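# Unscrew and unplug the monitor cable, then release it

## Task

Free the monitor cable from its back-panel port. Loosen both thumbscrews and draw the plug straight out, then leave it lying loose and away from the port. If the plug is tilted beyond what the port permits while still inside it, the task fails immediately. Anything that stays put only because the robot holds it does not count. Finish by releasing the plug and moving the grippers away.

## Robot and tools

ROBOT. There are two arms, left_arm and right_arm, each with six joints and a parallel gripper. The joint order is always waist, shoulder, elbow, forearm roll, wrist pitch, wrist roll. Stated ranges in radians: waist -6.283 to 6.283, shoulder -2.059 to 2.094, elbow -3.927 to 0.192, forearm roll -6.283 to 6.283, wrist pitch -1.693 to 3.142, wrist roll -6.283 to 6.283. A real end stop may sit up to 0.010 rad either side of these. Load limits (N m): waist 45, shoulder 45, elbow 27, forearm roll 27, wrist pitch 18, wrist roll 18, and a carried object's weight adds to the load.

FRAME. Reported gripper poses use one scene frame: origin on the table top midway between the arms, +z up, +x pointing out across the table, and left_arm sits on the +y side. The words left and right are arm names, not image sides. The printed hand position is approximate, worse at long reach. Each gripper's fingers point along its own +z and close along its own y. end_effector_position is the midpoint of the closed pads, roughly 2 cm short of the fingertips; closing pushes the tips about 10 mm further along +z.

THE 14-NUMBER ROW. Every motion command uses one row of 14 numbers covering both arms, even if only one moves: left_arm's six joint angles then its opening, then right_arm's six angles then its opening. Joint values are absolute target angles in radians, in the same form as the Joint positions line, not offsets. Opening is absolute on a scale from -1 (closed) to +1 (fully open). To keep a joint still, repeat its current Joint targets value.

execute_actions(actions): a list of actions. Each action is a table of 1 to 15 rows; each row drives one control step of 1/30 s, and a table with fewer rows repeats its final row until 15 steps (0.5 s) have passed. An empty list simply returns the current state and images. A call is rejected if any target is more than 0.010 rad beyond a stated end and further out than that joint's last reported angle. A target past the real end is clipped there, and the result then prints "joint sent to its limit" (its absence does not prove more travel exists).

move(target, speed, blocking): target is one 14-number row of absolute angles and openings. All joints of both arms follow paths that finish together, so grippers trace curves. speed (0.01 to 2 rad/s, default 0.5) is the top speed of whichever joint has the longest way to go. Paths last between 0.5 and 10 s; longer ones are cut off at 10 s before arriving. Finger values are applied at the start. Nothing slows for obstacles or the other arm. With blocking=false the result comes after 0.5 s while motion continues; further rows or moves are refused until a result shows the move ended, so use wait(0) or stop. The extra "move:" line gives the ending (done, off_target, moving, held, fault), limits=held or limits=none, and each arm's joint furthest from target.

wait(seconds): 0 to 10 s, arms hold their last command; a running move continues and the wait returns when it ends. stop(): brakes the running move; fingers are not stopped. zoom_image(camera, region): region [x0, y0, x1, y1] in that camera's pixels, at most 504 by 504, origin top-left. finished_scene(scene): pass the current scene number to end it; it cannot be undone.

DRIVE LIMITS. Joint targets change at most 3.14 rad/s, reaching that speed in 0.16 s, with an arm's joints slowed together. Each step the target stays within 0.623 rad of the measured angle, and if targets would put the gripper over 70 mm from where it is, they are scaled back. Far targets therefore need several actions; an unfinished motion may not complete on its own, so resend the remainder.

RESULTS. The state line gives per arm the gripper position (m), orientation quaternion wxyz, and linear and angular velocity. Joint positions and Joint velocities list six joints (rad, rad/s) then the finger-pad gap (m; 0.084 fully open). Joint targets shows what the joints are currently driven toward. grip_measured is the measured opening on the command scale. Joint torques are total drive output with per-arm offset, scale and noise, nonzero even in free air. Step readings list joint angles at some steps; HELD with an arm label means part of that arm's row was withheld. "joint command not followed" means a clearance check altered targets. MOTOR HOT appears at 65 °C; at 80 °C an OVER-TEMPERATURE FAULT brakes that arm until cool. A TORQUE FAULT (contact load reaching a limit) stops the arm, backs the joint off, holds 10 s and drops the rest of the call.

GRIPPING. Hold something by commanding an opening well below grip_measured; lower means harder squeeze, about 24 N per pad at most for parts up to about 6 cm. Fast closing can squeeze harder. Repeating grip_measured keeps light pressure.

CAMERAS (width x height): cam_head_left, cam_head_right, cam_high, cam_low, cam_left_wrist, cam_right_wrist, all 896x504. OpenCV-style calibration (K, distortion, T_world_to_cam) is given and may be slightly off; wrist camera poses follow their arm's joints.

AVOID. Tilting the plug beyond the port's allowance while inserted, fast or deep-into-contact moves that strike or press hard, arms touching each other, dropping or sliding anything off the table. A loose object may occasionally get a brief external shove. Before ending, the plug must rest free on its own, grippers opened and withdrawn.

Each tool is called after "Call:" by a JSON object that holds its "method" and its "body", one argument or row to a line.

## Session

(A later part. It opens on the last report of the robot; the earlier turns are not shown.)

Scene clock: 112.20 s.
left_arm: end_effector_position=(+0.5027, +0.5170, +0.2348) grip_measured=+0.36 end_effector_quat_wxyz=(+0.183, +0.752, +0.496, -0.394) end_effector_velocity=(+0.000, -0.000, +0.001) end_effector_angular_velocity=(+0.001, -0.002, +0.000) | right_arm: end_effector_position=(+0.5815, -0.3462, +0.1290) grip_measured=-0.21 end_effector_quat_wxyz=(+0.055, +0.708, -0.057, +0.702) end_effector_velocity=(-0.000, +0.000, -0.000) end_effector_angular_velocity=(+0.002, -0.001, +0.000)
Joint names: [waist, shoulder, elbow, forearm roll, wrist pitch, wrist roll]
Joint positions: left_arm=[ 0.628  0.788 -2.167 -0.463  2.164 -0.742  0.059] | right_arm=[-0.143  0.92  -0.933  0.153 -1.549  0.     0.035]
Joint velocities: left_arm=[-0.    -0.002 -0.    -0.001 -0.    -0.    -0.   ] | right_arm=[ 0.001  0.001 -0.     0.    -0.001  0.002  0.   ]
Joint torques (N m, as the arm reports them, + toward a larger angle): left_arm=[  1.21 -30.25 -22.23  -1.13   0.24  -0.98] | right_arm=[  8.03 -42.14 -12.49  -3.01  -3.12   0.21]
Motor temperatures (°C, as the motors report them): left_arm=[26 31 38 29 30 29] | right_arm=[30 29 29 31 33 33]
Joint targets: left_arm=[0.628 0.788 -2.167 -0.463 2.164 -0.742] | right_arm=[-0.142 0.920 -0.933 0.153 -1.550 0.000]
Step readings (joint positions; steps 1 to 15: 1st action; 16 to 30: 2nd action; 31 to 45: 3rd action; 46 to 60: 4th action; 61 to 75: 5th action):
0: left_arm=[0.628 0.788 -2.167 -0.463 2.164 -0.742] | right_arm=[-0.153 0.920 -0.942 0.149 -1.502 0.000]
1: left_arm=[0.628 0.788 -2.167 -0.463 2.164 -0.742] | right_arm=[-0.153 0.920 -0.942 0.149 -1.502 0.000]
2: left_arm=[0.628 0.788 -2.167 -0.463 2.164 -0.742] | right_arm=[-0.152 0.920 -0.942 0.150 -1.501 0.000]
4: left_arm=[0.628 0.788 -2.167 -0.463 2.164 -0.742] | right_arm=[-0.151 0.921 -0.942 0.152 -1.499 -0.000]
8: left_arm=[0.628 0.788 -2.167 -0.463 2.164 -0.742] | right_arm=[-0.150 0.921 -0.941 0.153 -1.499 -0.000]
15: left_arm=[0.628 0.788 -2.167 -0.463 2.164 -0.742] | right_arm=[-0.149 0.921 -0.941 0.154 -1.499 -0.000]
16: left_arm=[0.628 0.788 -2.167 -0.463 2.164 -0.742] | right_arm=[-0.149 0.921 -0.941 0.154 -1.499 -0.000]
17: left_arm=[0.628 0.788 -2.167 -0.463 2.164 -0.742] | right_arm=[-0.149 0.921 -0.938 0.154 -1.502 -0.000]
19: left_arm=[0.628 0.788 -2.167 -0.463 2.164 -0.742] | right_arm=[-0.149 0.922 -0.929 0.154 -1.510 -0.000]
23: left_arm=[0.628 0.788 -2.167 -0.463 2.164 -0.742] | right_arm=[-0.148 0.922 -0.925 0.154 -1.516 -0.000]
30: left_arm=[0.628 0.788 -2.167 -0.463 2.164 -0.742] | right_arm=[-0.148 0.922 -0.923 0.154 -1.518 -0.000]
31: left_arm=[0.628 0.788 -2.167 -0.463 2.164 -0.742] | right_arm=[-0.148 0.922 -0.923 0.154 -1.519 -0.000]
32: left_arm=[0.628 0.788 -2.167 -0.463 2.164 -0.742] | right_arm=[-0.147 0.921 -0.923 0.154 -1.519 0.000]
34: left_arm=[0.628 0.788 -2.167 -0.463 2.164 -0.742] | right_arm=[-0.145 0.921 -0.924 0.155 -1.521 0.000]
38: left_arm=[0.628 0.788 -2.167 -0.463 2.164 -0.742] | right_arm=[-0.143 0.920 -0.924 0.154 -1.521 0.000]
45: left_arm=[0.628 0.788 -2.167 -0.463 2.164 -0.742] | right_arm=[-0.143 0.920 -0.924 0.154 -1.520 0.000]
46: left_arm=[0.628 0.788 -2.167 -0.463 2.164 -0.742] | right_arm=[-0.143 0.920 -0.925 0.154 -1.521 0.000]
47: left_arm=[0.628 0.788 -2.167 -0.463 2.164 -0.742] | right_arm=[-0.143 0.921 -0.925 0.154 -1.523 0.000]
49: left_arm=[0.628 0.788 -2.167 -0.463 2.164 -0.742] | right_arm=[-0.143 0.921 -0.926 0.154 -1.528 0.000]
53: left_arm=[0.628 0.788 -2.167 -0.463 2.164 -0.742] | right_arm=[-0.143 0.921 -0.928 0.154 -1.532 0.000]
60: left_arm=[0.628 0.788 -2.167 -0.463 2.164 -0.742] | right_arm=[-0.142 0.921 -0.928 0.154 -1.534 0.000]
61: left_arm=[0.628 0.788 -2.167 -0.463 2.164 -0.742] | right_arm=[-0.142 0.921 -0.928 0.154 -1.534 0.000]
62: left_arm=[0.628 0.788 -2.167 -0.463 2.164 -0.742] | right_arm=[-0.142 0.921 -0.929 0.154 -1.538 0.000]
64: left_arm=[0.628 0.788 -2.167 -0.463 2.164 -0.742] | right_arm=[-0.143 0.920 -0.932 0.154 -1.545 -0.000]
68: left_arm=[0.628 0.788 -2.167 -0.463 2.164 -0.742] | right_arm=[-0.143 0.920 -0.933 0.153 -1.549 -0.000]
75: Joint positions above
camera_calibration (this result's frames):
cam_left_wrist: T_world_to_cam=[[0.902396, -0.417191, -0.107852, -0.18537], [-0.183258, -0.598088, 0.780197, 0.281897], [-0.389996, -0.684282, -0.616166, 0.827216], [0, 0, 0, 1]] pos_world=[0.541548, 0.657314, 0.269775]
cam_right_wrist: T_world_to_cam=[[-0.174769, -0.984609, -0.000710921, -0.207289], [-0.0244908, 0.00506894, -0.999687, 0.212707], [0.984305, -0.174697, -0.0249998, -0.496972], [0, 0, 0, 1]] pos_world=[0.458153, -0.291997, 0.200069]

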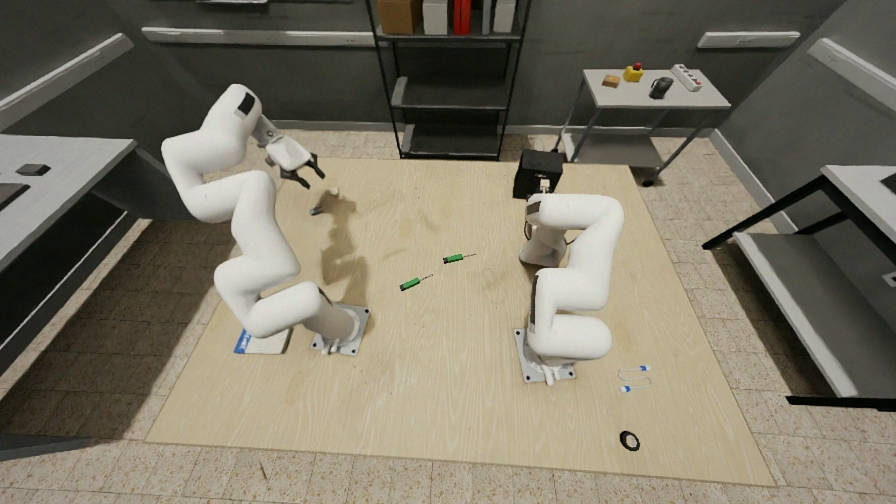

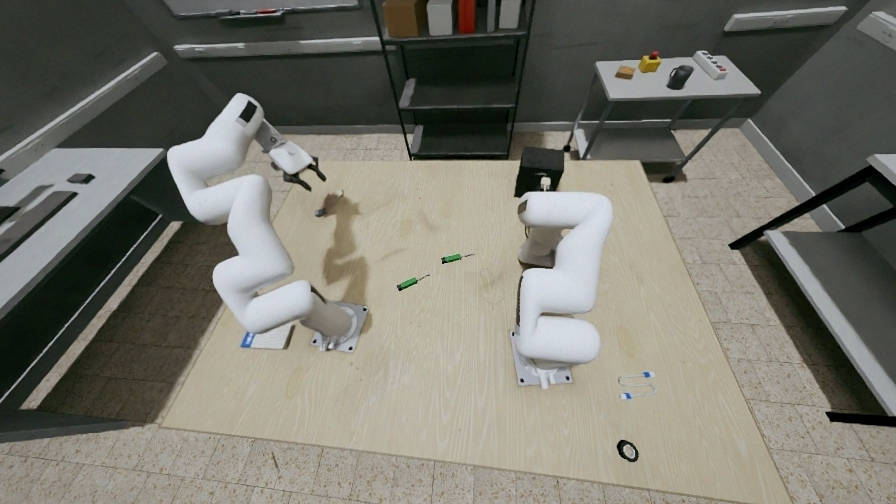

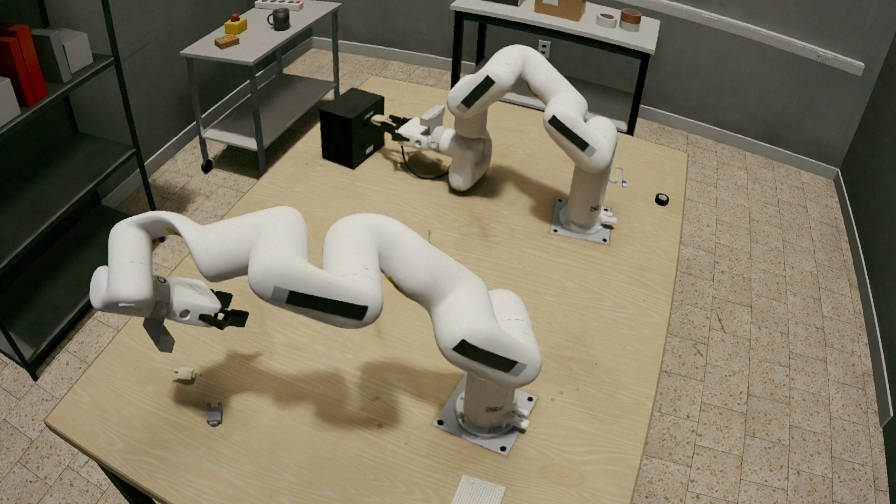

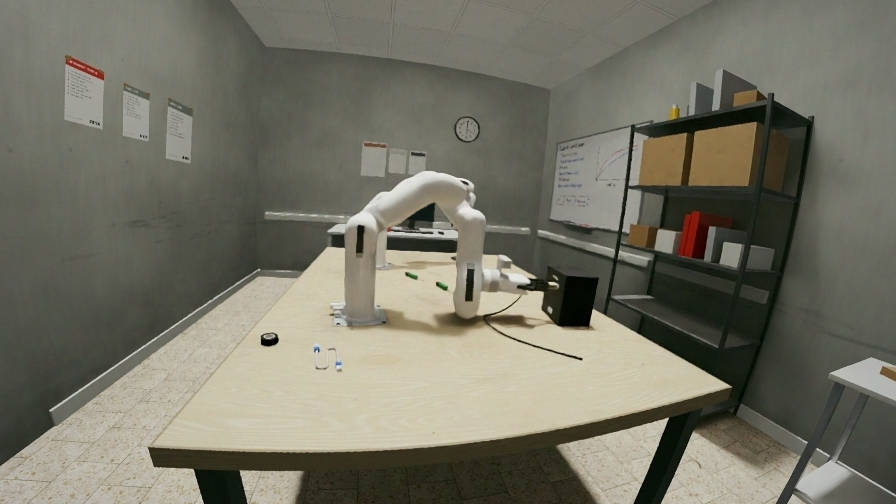

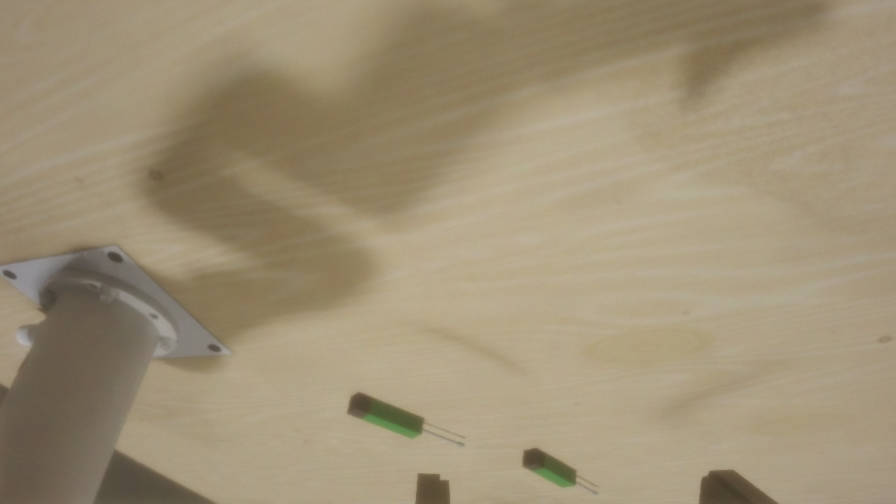

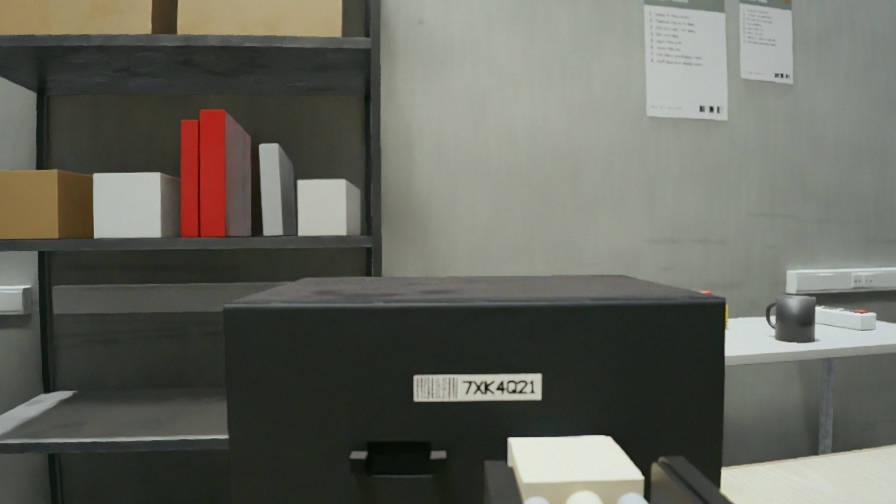

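Call:
{"method": "execute_actions", "body": {
  "actions": [
    [[0.628,0.788,-2.167,-0.463,2.164,-0.742,0.37,-0.137,0.92,-0.9335,0.153,-1.55,0,-0.2]],
    [[0.628,0.788,-2.167,-0.463,2.164,-0.742,0.37,-0.1373,0.92,-0.936,0.153,-1.56,0,-0.2]],
    [[0.628,0.788,-2.167,-0.463,2.164,-0.742,0.37,-0.1376,0.92,-0.939,0.153,-1.57,0,-0.2]]
  ]
}}

Scene clock: 126.47 s.
left_arm: end_effector_position=(+0.5027, +0.5170, +0.2348) grip_measured=+0.36 end_effector_quat_wxyz=(+0.183, +0.752, +0.496, -0.394) end_effector_velocity=(+0.000, -0.000, -0.000) end_effector_angular_velocity=(-0.000, +0.001, +0.000) | right_arm: end_effector_position=(+0.5815, -0.3453, +0.1354) grip_measured=-0.20 end_effector_quat_wxyz=(+0.056, +0.699, -0.057, +0.710) end_effector_velocity=(+0.000, -0.000, +0.001) end_effector_angular_velocity=(+0.000, -0.002, -0.001)
Joint names: [waist, shoulder, elbow, forearm roll, wrist pitch, wrist roll]
Joint positions: left_arm=[ 0.628  0.788 -2.167 -0.463  2.164 -0.742  0.059] | right_arm=[-0.14   0.92  -0.939  0.157 -1.568 -0.     0.035]
Joint velocities: left_arm=[-0.001  0.     0.001 -0.    -0.001 -0.001  0.   ] | right_arm=[-0.    -0.001 -0.     0.    -0.001  0.     0.   ]
Joint torques (N m, as the arm reports them, + toward a larger angle): left_arm=[  0.56 -31.38 -22.09  -1.26   0.23  -0.45] | right_arm=[ 16.11 -50.76 -17.33  -5.01  -4.76   0.3 ]
Motor temperatures (°C, as the motors report them): left_arm=[26 31 38 29 30 29] | right_arm=[30 30 30 31 34 33]
Joint targets: left_arm=[0.628 0.788 -2.167 -0.463 2.164 -0.742] | right_arm=[-0.138 0.920 -0.939 0.153 -1.570 0.000]
Step readings (joint positions; steps 1 to 15: 1st action; 16 to 30: 2nd action; 31 to 45: 3rd action):
0: left_arm=[0.628 0.788 -2.167 -0.463 2.164 -0.742] | right_arm=[-0.142 0.920 -0.933 0.153 -1.550 0.000]
1: left_arm=[0.628 0.788 -2.167 -0.463 2.164 -0.742] | right_arm=[-0.142 0.920 -0.933 0.153 -1.550 0.000]
2: left_arm=[0.628 0.788 -2.167 -0.463 2.164 -0.742] | right_arm=[-0.141 0.920 -0.933 0.154 -1.550 0.000]
4: left_arm=[0.628 0.788 -2.167 -0.463 2.164 -0.742] | right_arm=[-0.140 0.920 -0.934 0.155 -1.550 0.000]
8: left_arm=[0.628 0.788 -2.167 -0.463 2.164 -0.742] | right_arm=[-0.140 0.920 -0.934 0.157 -1.550 0.000]
15: left_arm=[0.628 0.788 -2.167 -0.463 2.164 -0.742] | right_arm=[-0.140 0.920 -0.934 0.157 -1.550 0.000]
16: left_arm=[0.628 0.788 -2.167 -0.463 2.164 -0.742] | right_arm=[-0.140 0.920 -0.934 0.157 -1.550 0.000]
17: left_arm=[0.628 0.788 -2.167 -0.463 2.164 -0.742] | right_arm=[-0.140 0.920 -0.934 0.157 -1.552 0.000]
19: left_arm=[0.628 0.788 -2.167 -0.463 2.164 -0.742] | right_arm=[-0.140 0.921 -0.935 0.157 -1.555 0.000]
23: left_arm=[0.628 0.788 -2.167 -0.463 2.164 -0.742] | right_arm=[-0.140 0.921 -0.935 0.157 -1.557 0.000]
30: left_arm=[0.628 0.788 -2.167 -0.463 2.164 -0.742] | right_arm=[-0.140 0.921 -0.935 0.157 -1.557 0.000]
31: left_arm=[0.628 0.788 -2.167 -0.463 2.164 -0.742] | right_arm=[-0.140 0.920 -0.935 0.157 -1.558 -0.000]
32: left_arm=[0.628 0.788 -2.167 -0.463 2.164 -0.742] | right_arm=[-0.140 0.920 -0.936 0.157 -1.561 -0.000]
34: left_arm=[0.628 0.788 -2.167 -0.463 2.164 -0.742] | right_arm=[-0.140 0.920 -0.937 0.157 -1.565 -0.000]
38: left_arm=[0.628 0.788 -2.167 -0.463 2.164 -0.742] | right_arm=[-0.140 0.920 -0.938 0.157 -1.568 -0.000]
45: Joint positions above
camera_calibration (this result's frames):
cam_left_wrist: T_world_to_cam=[[0.902396, -0.417192, -0.107852, -0.18537], [-0.183258, -0.598088, 0.780197, 0.281897], [-0.389996, -0.684282, -0.616166, 0.827216], [0, 0, 0, 1]] pos_world=[0.541548, 0.657314, 0.269775]
cam_right_wrist: T_world_to_cam=[[-0.175809, -0.984422, -0.00196914, -0.205584], [-0.000991113, 0.0021773, -0.999997, 0.204483], [0.984424, -0.175806, -0.00135846, -0.500299], [0, 0, 0, 1]] pos_world=[0.456565, -0.290783, 0.203398]

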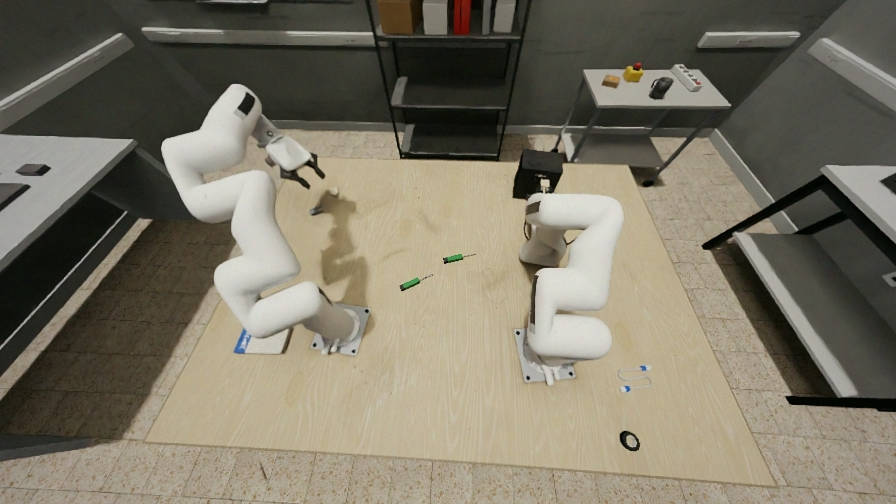

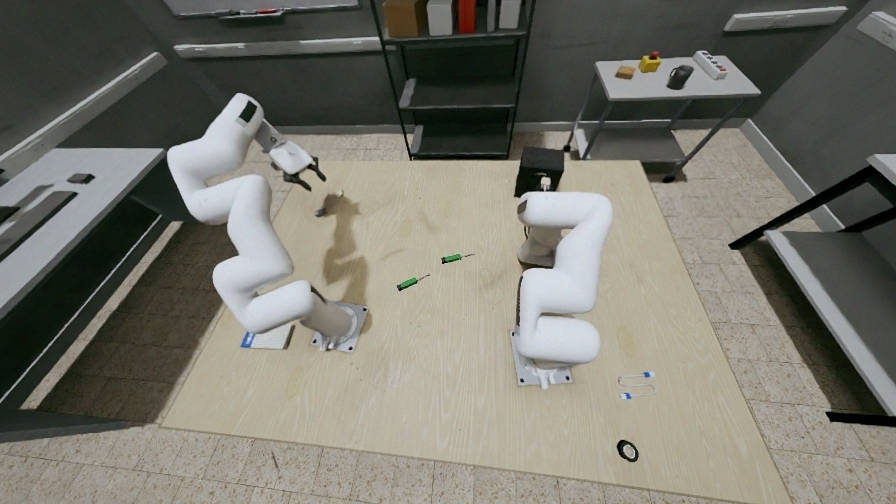

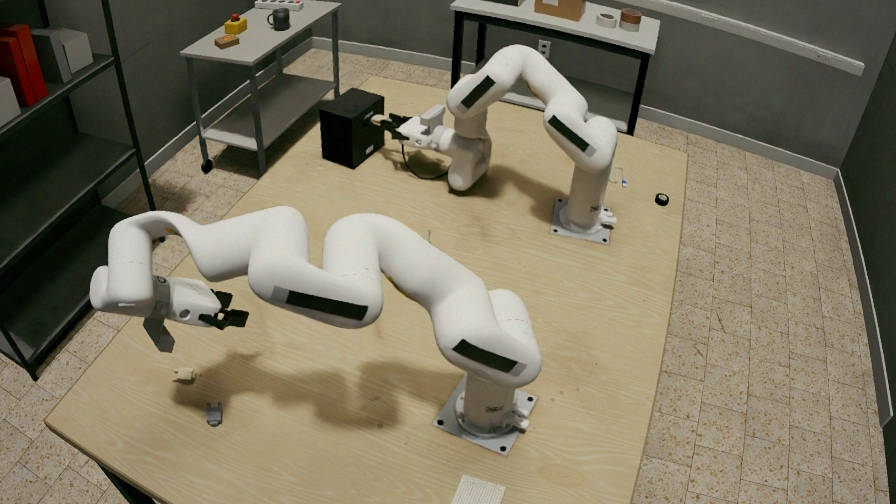

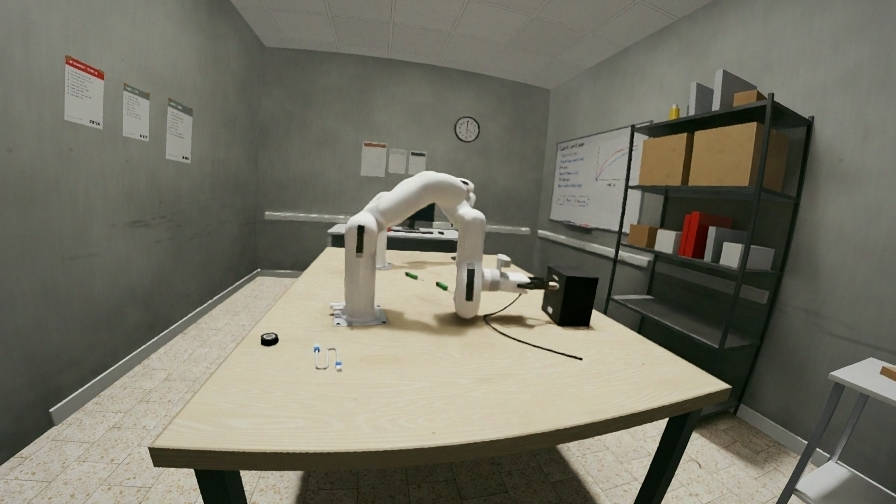

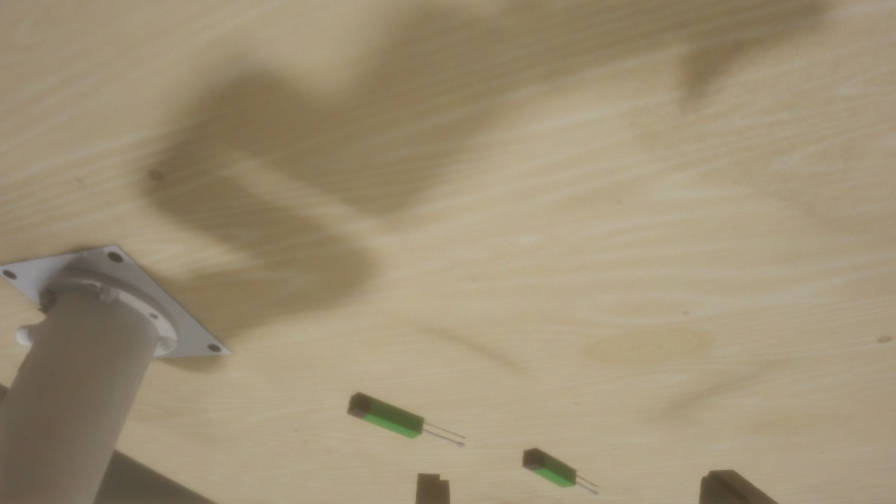

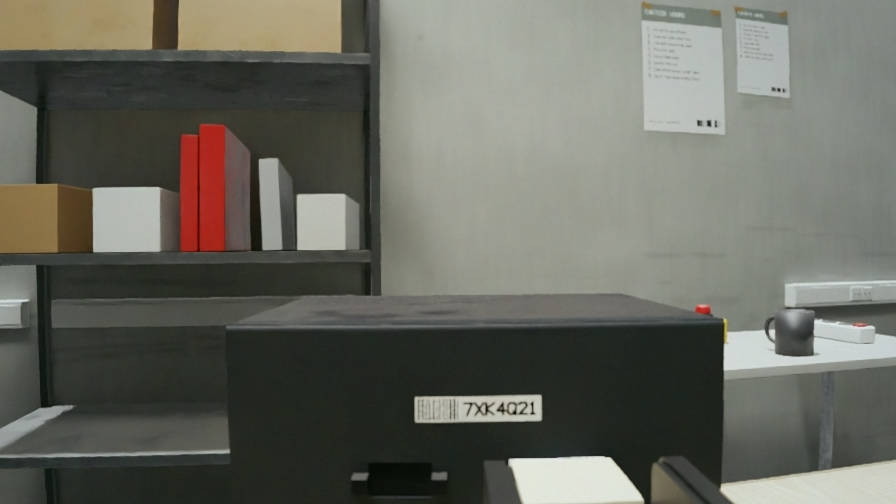

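Call:
{"method": "execute_actions", "body": {
  "actions": [
    [[0.628,0.788,-2.167,-0.463,2.164,-0.742,0.37,-0.147,0.92,-0.939,0.153,-1.57,0,-0.2]],
    [[0.628,0.788,-2.167,-0.463,2.164,-0.742,0.37,-0.146,0.92,-0.922,0.153,-1.605,0,-0.2]],
    [[0.628,0.788,-2.167,-0.463,2.164,-0.742,0.37,-0.153,0.92,-0.922,0.153,-1.605,0,-0.2]],
    [[0.628,0.788,-2.167,-0.463,2.164,-0.742,0.37,-0.1525,0.92,-0.918,0.153,-1.59,0,-0.2]],
    [[0.628,0.788,-2.167,-0.463,2.164,-0.742,0.37,-0.152,0.92,-0.9135,0.153,-1.575,0,-0.2]],
    [[0.628,0.788,-2.167,-0.463,2.164,-0.742,0.37,-0.1515,0.92,-0.909,0.153,-1.56,0,-0.2]],
    [[0.628,0.788,-2.167,-0.463,2.164,-0.742,0.37,-0.151,0.92,-0.905,0.153,-1.545,0,-0.2]]
  ]
}}

Scene clock: 147.20 s.
left_arm: end_effector_position=(+0.5027, +0.5170, +0.2348) grip_measured=+0.36 end_effector_quat_wxyz=(+0.183, +0.752, +0.496, -0.394) end_effector_velocity=(-0.000, +0.000, -0.000) end_effector_angular_velocity=(+0.001, -0.000, +0.000) | right_arm: end_effector_position=(+0.5738, -0.3502, +0.1190) grip_measured=-0.21 end_effector_quat_wxyz=(+0.058, +0.719, -0.058, +0.690) end_effector_velocity=(+0.000, +0.000, +0.001) end_effector_angular_velocity=(-0.001, -0.002, +0.001)
Joint names: [waist, shoulder, elbow, forearm roll, wrist pitch, wrist roll]
Joint positions: left_arm=[ 0.628  0.788 -2.167 -0.463  2.164 -0.742  0.059] | right_arm=[-0.151  0.92  -0.905  0.15  -1.546 -0.     0.035]
Joint velocities: left_arm=[ 0.001  0.     0.     0.001 -0.     0.    -0.   ] | right_arm=[ 0.    -0.001 -0.    -0.    -0.001 -0.001  0.   ]
Joint torques (N m, as the arm reports them, + toward a larger angle): left_arm=[  0.75 -30.18 -21.61  -1.24   0.21  -0.95] | right_arm=[-18.47 -18.61  -0.19   4.29   2.05   0.36]
Motor temperatures (°C, as the motors report them): left_arm=[26 31 38 29 30 29] | right_arm=[30 30 31 31 34 33]
Joint targets: left_arm=[0.628 0.788 -2.167 -0.463 2.164 -0.742] | right_arm=[-0.151 0.920 -0.905 0.153 -1.545 0.000]
Step readings (joint positions; steps 1 to 15: 1st action; 16 to 30: 2nd action; 31 to 45: 3rd action; 46 to 60: 4th action; 61 to 75: 5th action; 76 to 90: 6th action; 91 to 105: 7th action):
0: left_arm=[0.628 0.788 -2.167 -0.463 2.164 -0.742] | right_arm=[-0.140 0.920 -0.939 0.157 -1.569 0.000]
1: left_arm=[0.628 0.788 -2.167 -0.463 2.164 -0.742] | right_arm=[-0.140 0.920 -0.939 0.157 -1.569 -0.000]
2: left_arm=[0.628 0.788 -2.167 -0.463 2.164 -0.742] | right_arm=[-0.141 0.920 -0.940 0.156 -1.570 -0.000]
4: left_arm=[0.628 0.788 -2.167 -0.463 2.164 -0.742] | right_arm=[-0.143 0.917 -0.942 0.154 -1.573 -0.000]
8: left_arm=[0.628 0.788 -2.167 -0.463 2.164 -0.742] | right_arm=[-0.144 0.917 -0.942 0.152 -1.573 -0.000]
15: left_arm=[0.628 0.788 -2.167 -0.463 2.164 -0.742] | right_arm=[-0.145 0.917 -0.942 0.152 -1.573 -0.000]
16: left_arm=[0.628 0.788 -2.167 -0.463 2.164 -0.742] | right_arm=[-0.145 0.917 -0.941 0.152 -1.573 -0.000]
17: left_arm=[0.628 0.788 -2.167 -0.463 2.164 -0.742] | right_arm=[-0.145 0.918 -0.939 0.152 -1.578 -0.000]
19: left_arm=[0.628 0.788 -2.167 -0.463 2.164 -0.742] | right_arm=[-0.144 0.918 -0.931 0.152 -1.593 -0.000]
23: left_arm=[0.628 0.788 -2.167 -0.463 2.164 -0.742] | right_arm=[-0.144 0.919 -0.924 0.152 -1.603 0.000]
30: left_arm=[0.628 0.788 -2.167 -0.463 2.164 -0.742] | right_arm=[-0.145 0.920 -0.922 0.152 -1.605 0.000]
31: left_arm=[0.628 0.788 -2.167 -0.463 2.164 -0.742] | right_arm=[-0.145 0.920 -0.922 0.153 -1.605 0.000]
32: left_arm=[0.628 0.788 -2.167 -0.463 2.164 -0.742] | right_arm=[-0.147 0.920 -0.922 0.153 -1.605 0.000]
34: left_arm=[0.628 0.788 -2.167 -0.463 2.164 -0.742] | right_arm=[-0.149 0.920 -0.922 0.151 -1.605 0.000]
38: left_arm=[0.628 0.788 -2.167 -0.463 2.164 -0.742] | right_arm=[-0.150 0.920 -0.922 0.151 -1.605 0.000]
45: left_arm=[0.628 0.788 -2.167 -0.463 2.164 -0.742] | right_arm=[-0.150 0.920 -0.922 0.151 -1.605 0.000]
46: left_arm=[0.628 0.788 -2.167 -0.463 2.164 -0.742] | right_arm=[-0.151 0.920 -0.922 0.151 -1.605 0.000]
47: left_arm=[0.628 0.788 -2.167 -0.463 2.164 -0.742] | right_arm=[-0.151 0.920 -0.921 0.151 -1.602 0.000]
49: left_arm=[0.628 0.788 -2.167 -0.463 2.164 -0.742] | right_arm=[-0.151 0.918 -0.920 0.152 -1.599 0.000]
53: left_arm=[0.628 0.788 -2.167 -0.463 2.164 -0.742] | right_arm=[-0.151 0.918 -0.920 0.152 -1.595 0.000]
60: left_arm=[0.628 0.788 -2.167 -0.463 2.164 -0.742] | right_arm=[-0.151 0.918 -0.920 0.151 -1.592 0.000]
61: left_arm=[0.628 0.788 -2.167 -0.463 2.164 -0.742] | right_arm=[-0.151 0.918 -0.920 0.151 -1.591 0.000]
62: left_arm=[0.628 0.788 -2.167 -0.463 2.164 -0.742] | right_arm=[-0.151 0.918 -0.919 0.151 -1.587 0.000]
64: left_arm=[0.628 0.788 -2.167 -0.463 2.164 -0.742] | right_arm=[-0.151 0.919 -0.917 0.151 -1.580 -0.000]
68: left_arm=[0.628 0.788 -2.167 -0.463 2.164 -0.742] | right_arm=[-0.152 0.919 -0.916 0.150 -1.576 -0.000]
75: left_arm=[0.628 0.788 -2.167 -0.463 2.164 -0.742] | right_arm=[-0.152 0.919 -0.915 0.150 -1.575 -0.000]
76: left_arm=[0.628 0.788 -2.167 -0.463 2.164 -0.742] | right_arm=[-0.152 0.919 -0.914 0.150 -1.574 -0.000]
77: left_arm=[0.628 0.788 -2.167 -0.463 2.164 -0.742] | right_arm=[-0.151 0.920 -0.913 0.150 -1.571 -0.000]
79: left_arm=[0.628 0.788 -2.167 -0.463 2.164 -0.742] | right_arm=[-0.151 0.920 -0.910 0.150 -1.564 -0.000]
83: left_arm=[0.628 0.788 -2.167 -0.463 2.164 -0.742] | right_arm=[-0.151 0.920 -0.909 0.150 -1.561 -0.000]
90: left_arm=[0.628 0.788 -2.167 -0.463 2.164 -0.742] | right_arm=[-0.151 0.920 -0.909 0.150 -1.560 -0.000]
91: left_arm=[0.628 0.788 -2.167 -0.463 2.164 -0.742] | right_arm=[-0.151 0.920 -0.909 0.150 -1.560 -0.000]
92: left_arm=[0.628 0.788 -2.167 -0.463 2.164 -0.742] | right_arm=[-0.151 0.920 -0.908 0.150 -1.556 -0.000]
94: left_arm=[0.628 0.788 -2.167 -0.463 2.164 -0.742] | right_arm=[-0.151 0.920 -0.906 0.150 -1.550 -0.000]
98: left_arm=[0.628 0.788 -2.167 -0.463 2.164 -0.742] | right_arm=[-0.151 0.920 -0.905 0.150 -1.546 -0.000]
105: Joint positions above
camera_calibration (this result's frames):
cam_left_wrist: T_world_to_cam=[[0.902396, -0.417191, -0.107852, -0.18537], [-0.183258, -0.598088, 0.780197, 0.281897], [-0.389996, -0.684282, -0.616166, 0.827216], [0, 0, 0, 1]] pos_world=[0.541548, 0.657314, 0.269775]
cam_right_wrist: T_world_to_cam=[[-0.179857, -0.983684, 0.00405141, -0.209946], [-0.0560866, 0.00614285, -0.998407, 0.220899], [0.982092, -0.179798, -0.0562763, -0.487207], [0, 0, 0, 1]] pos_world=[0.453112, -0.295476, 0.193979]

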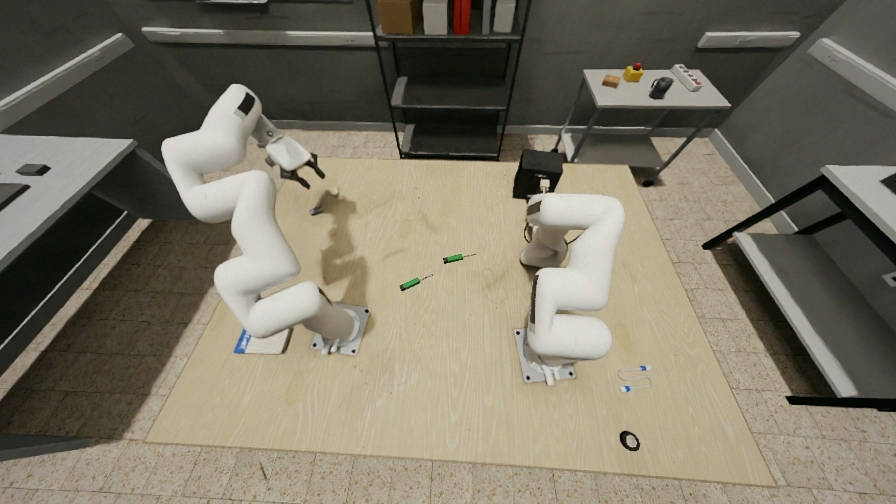

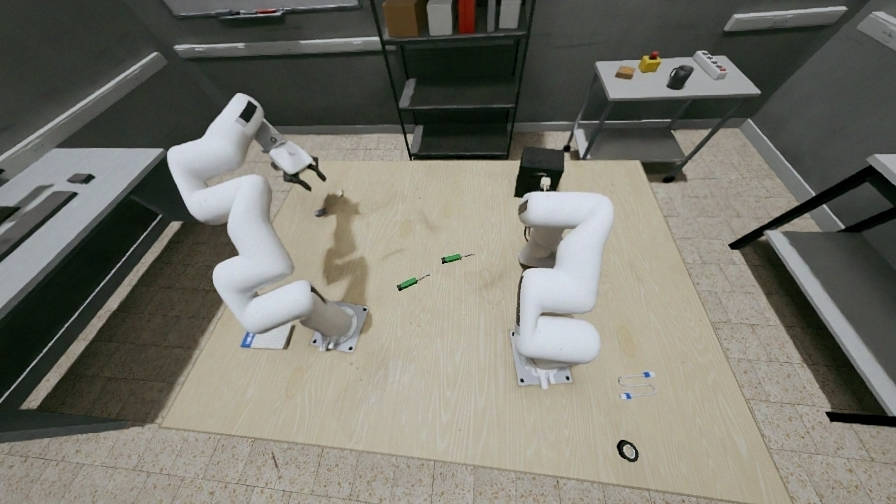

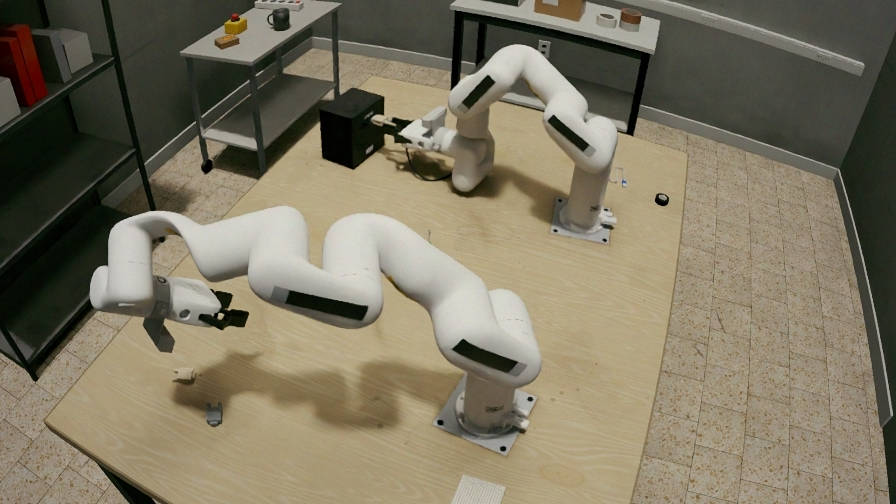

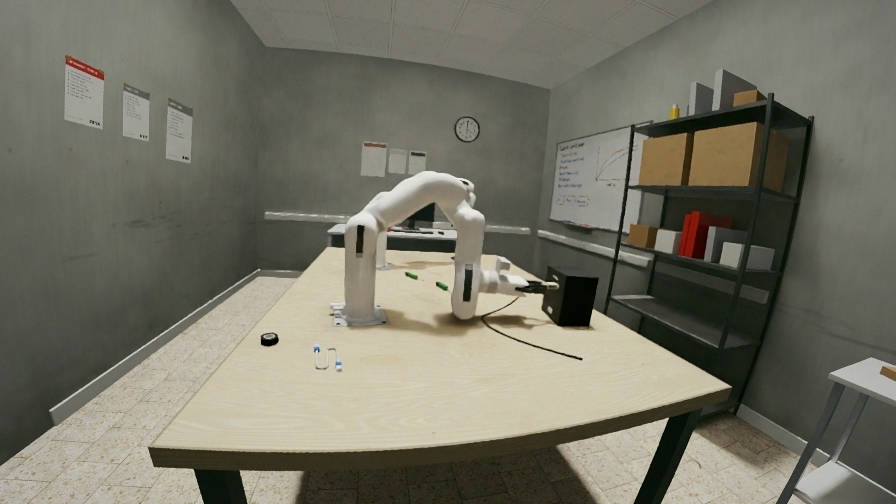

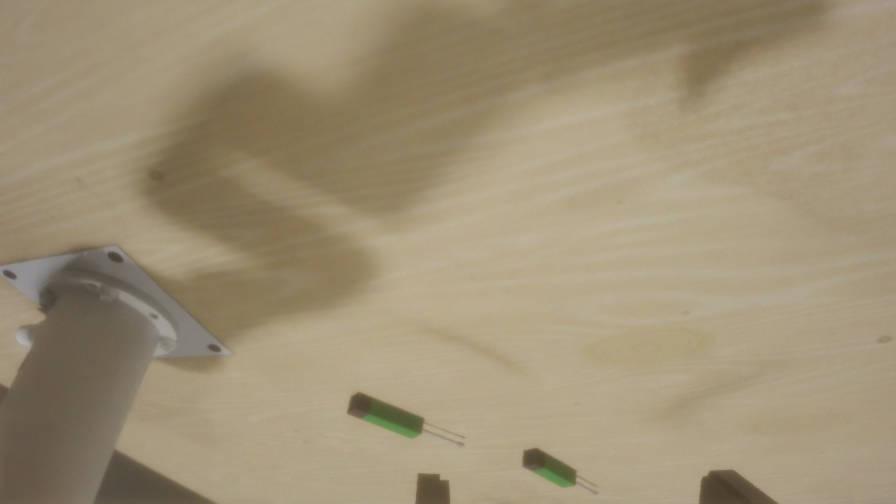

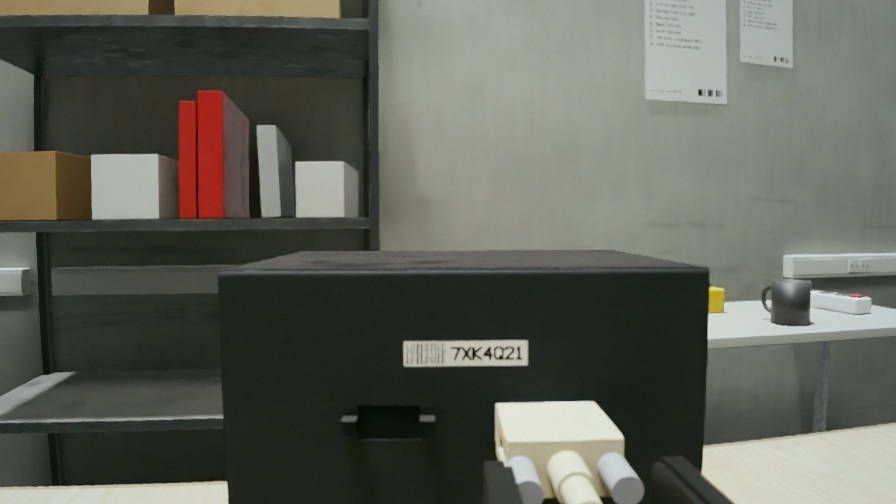

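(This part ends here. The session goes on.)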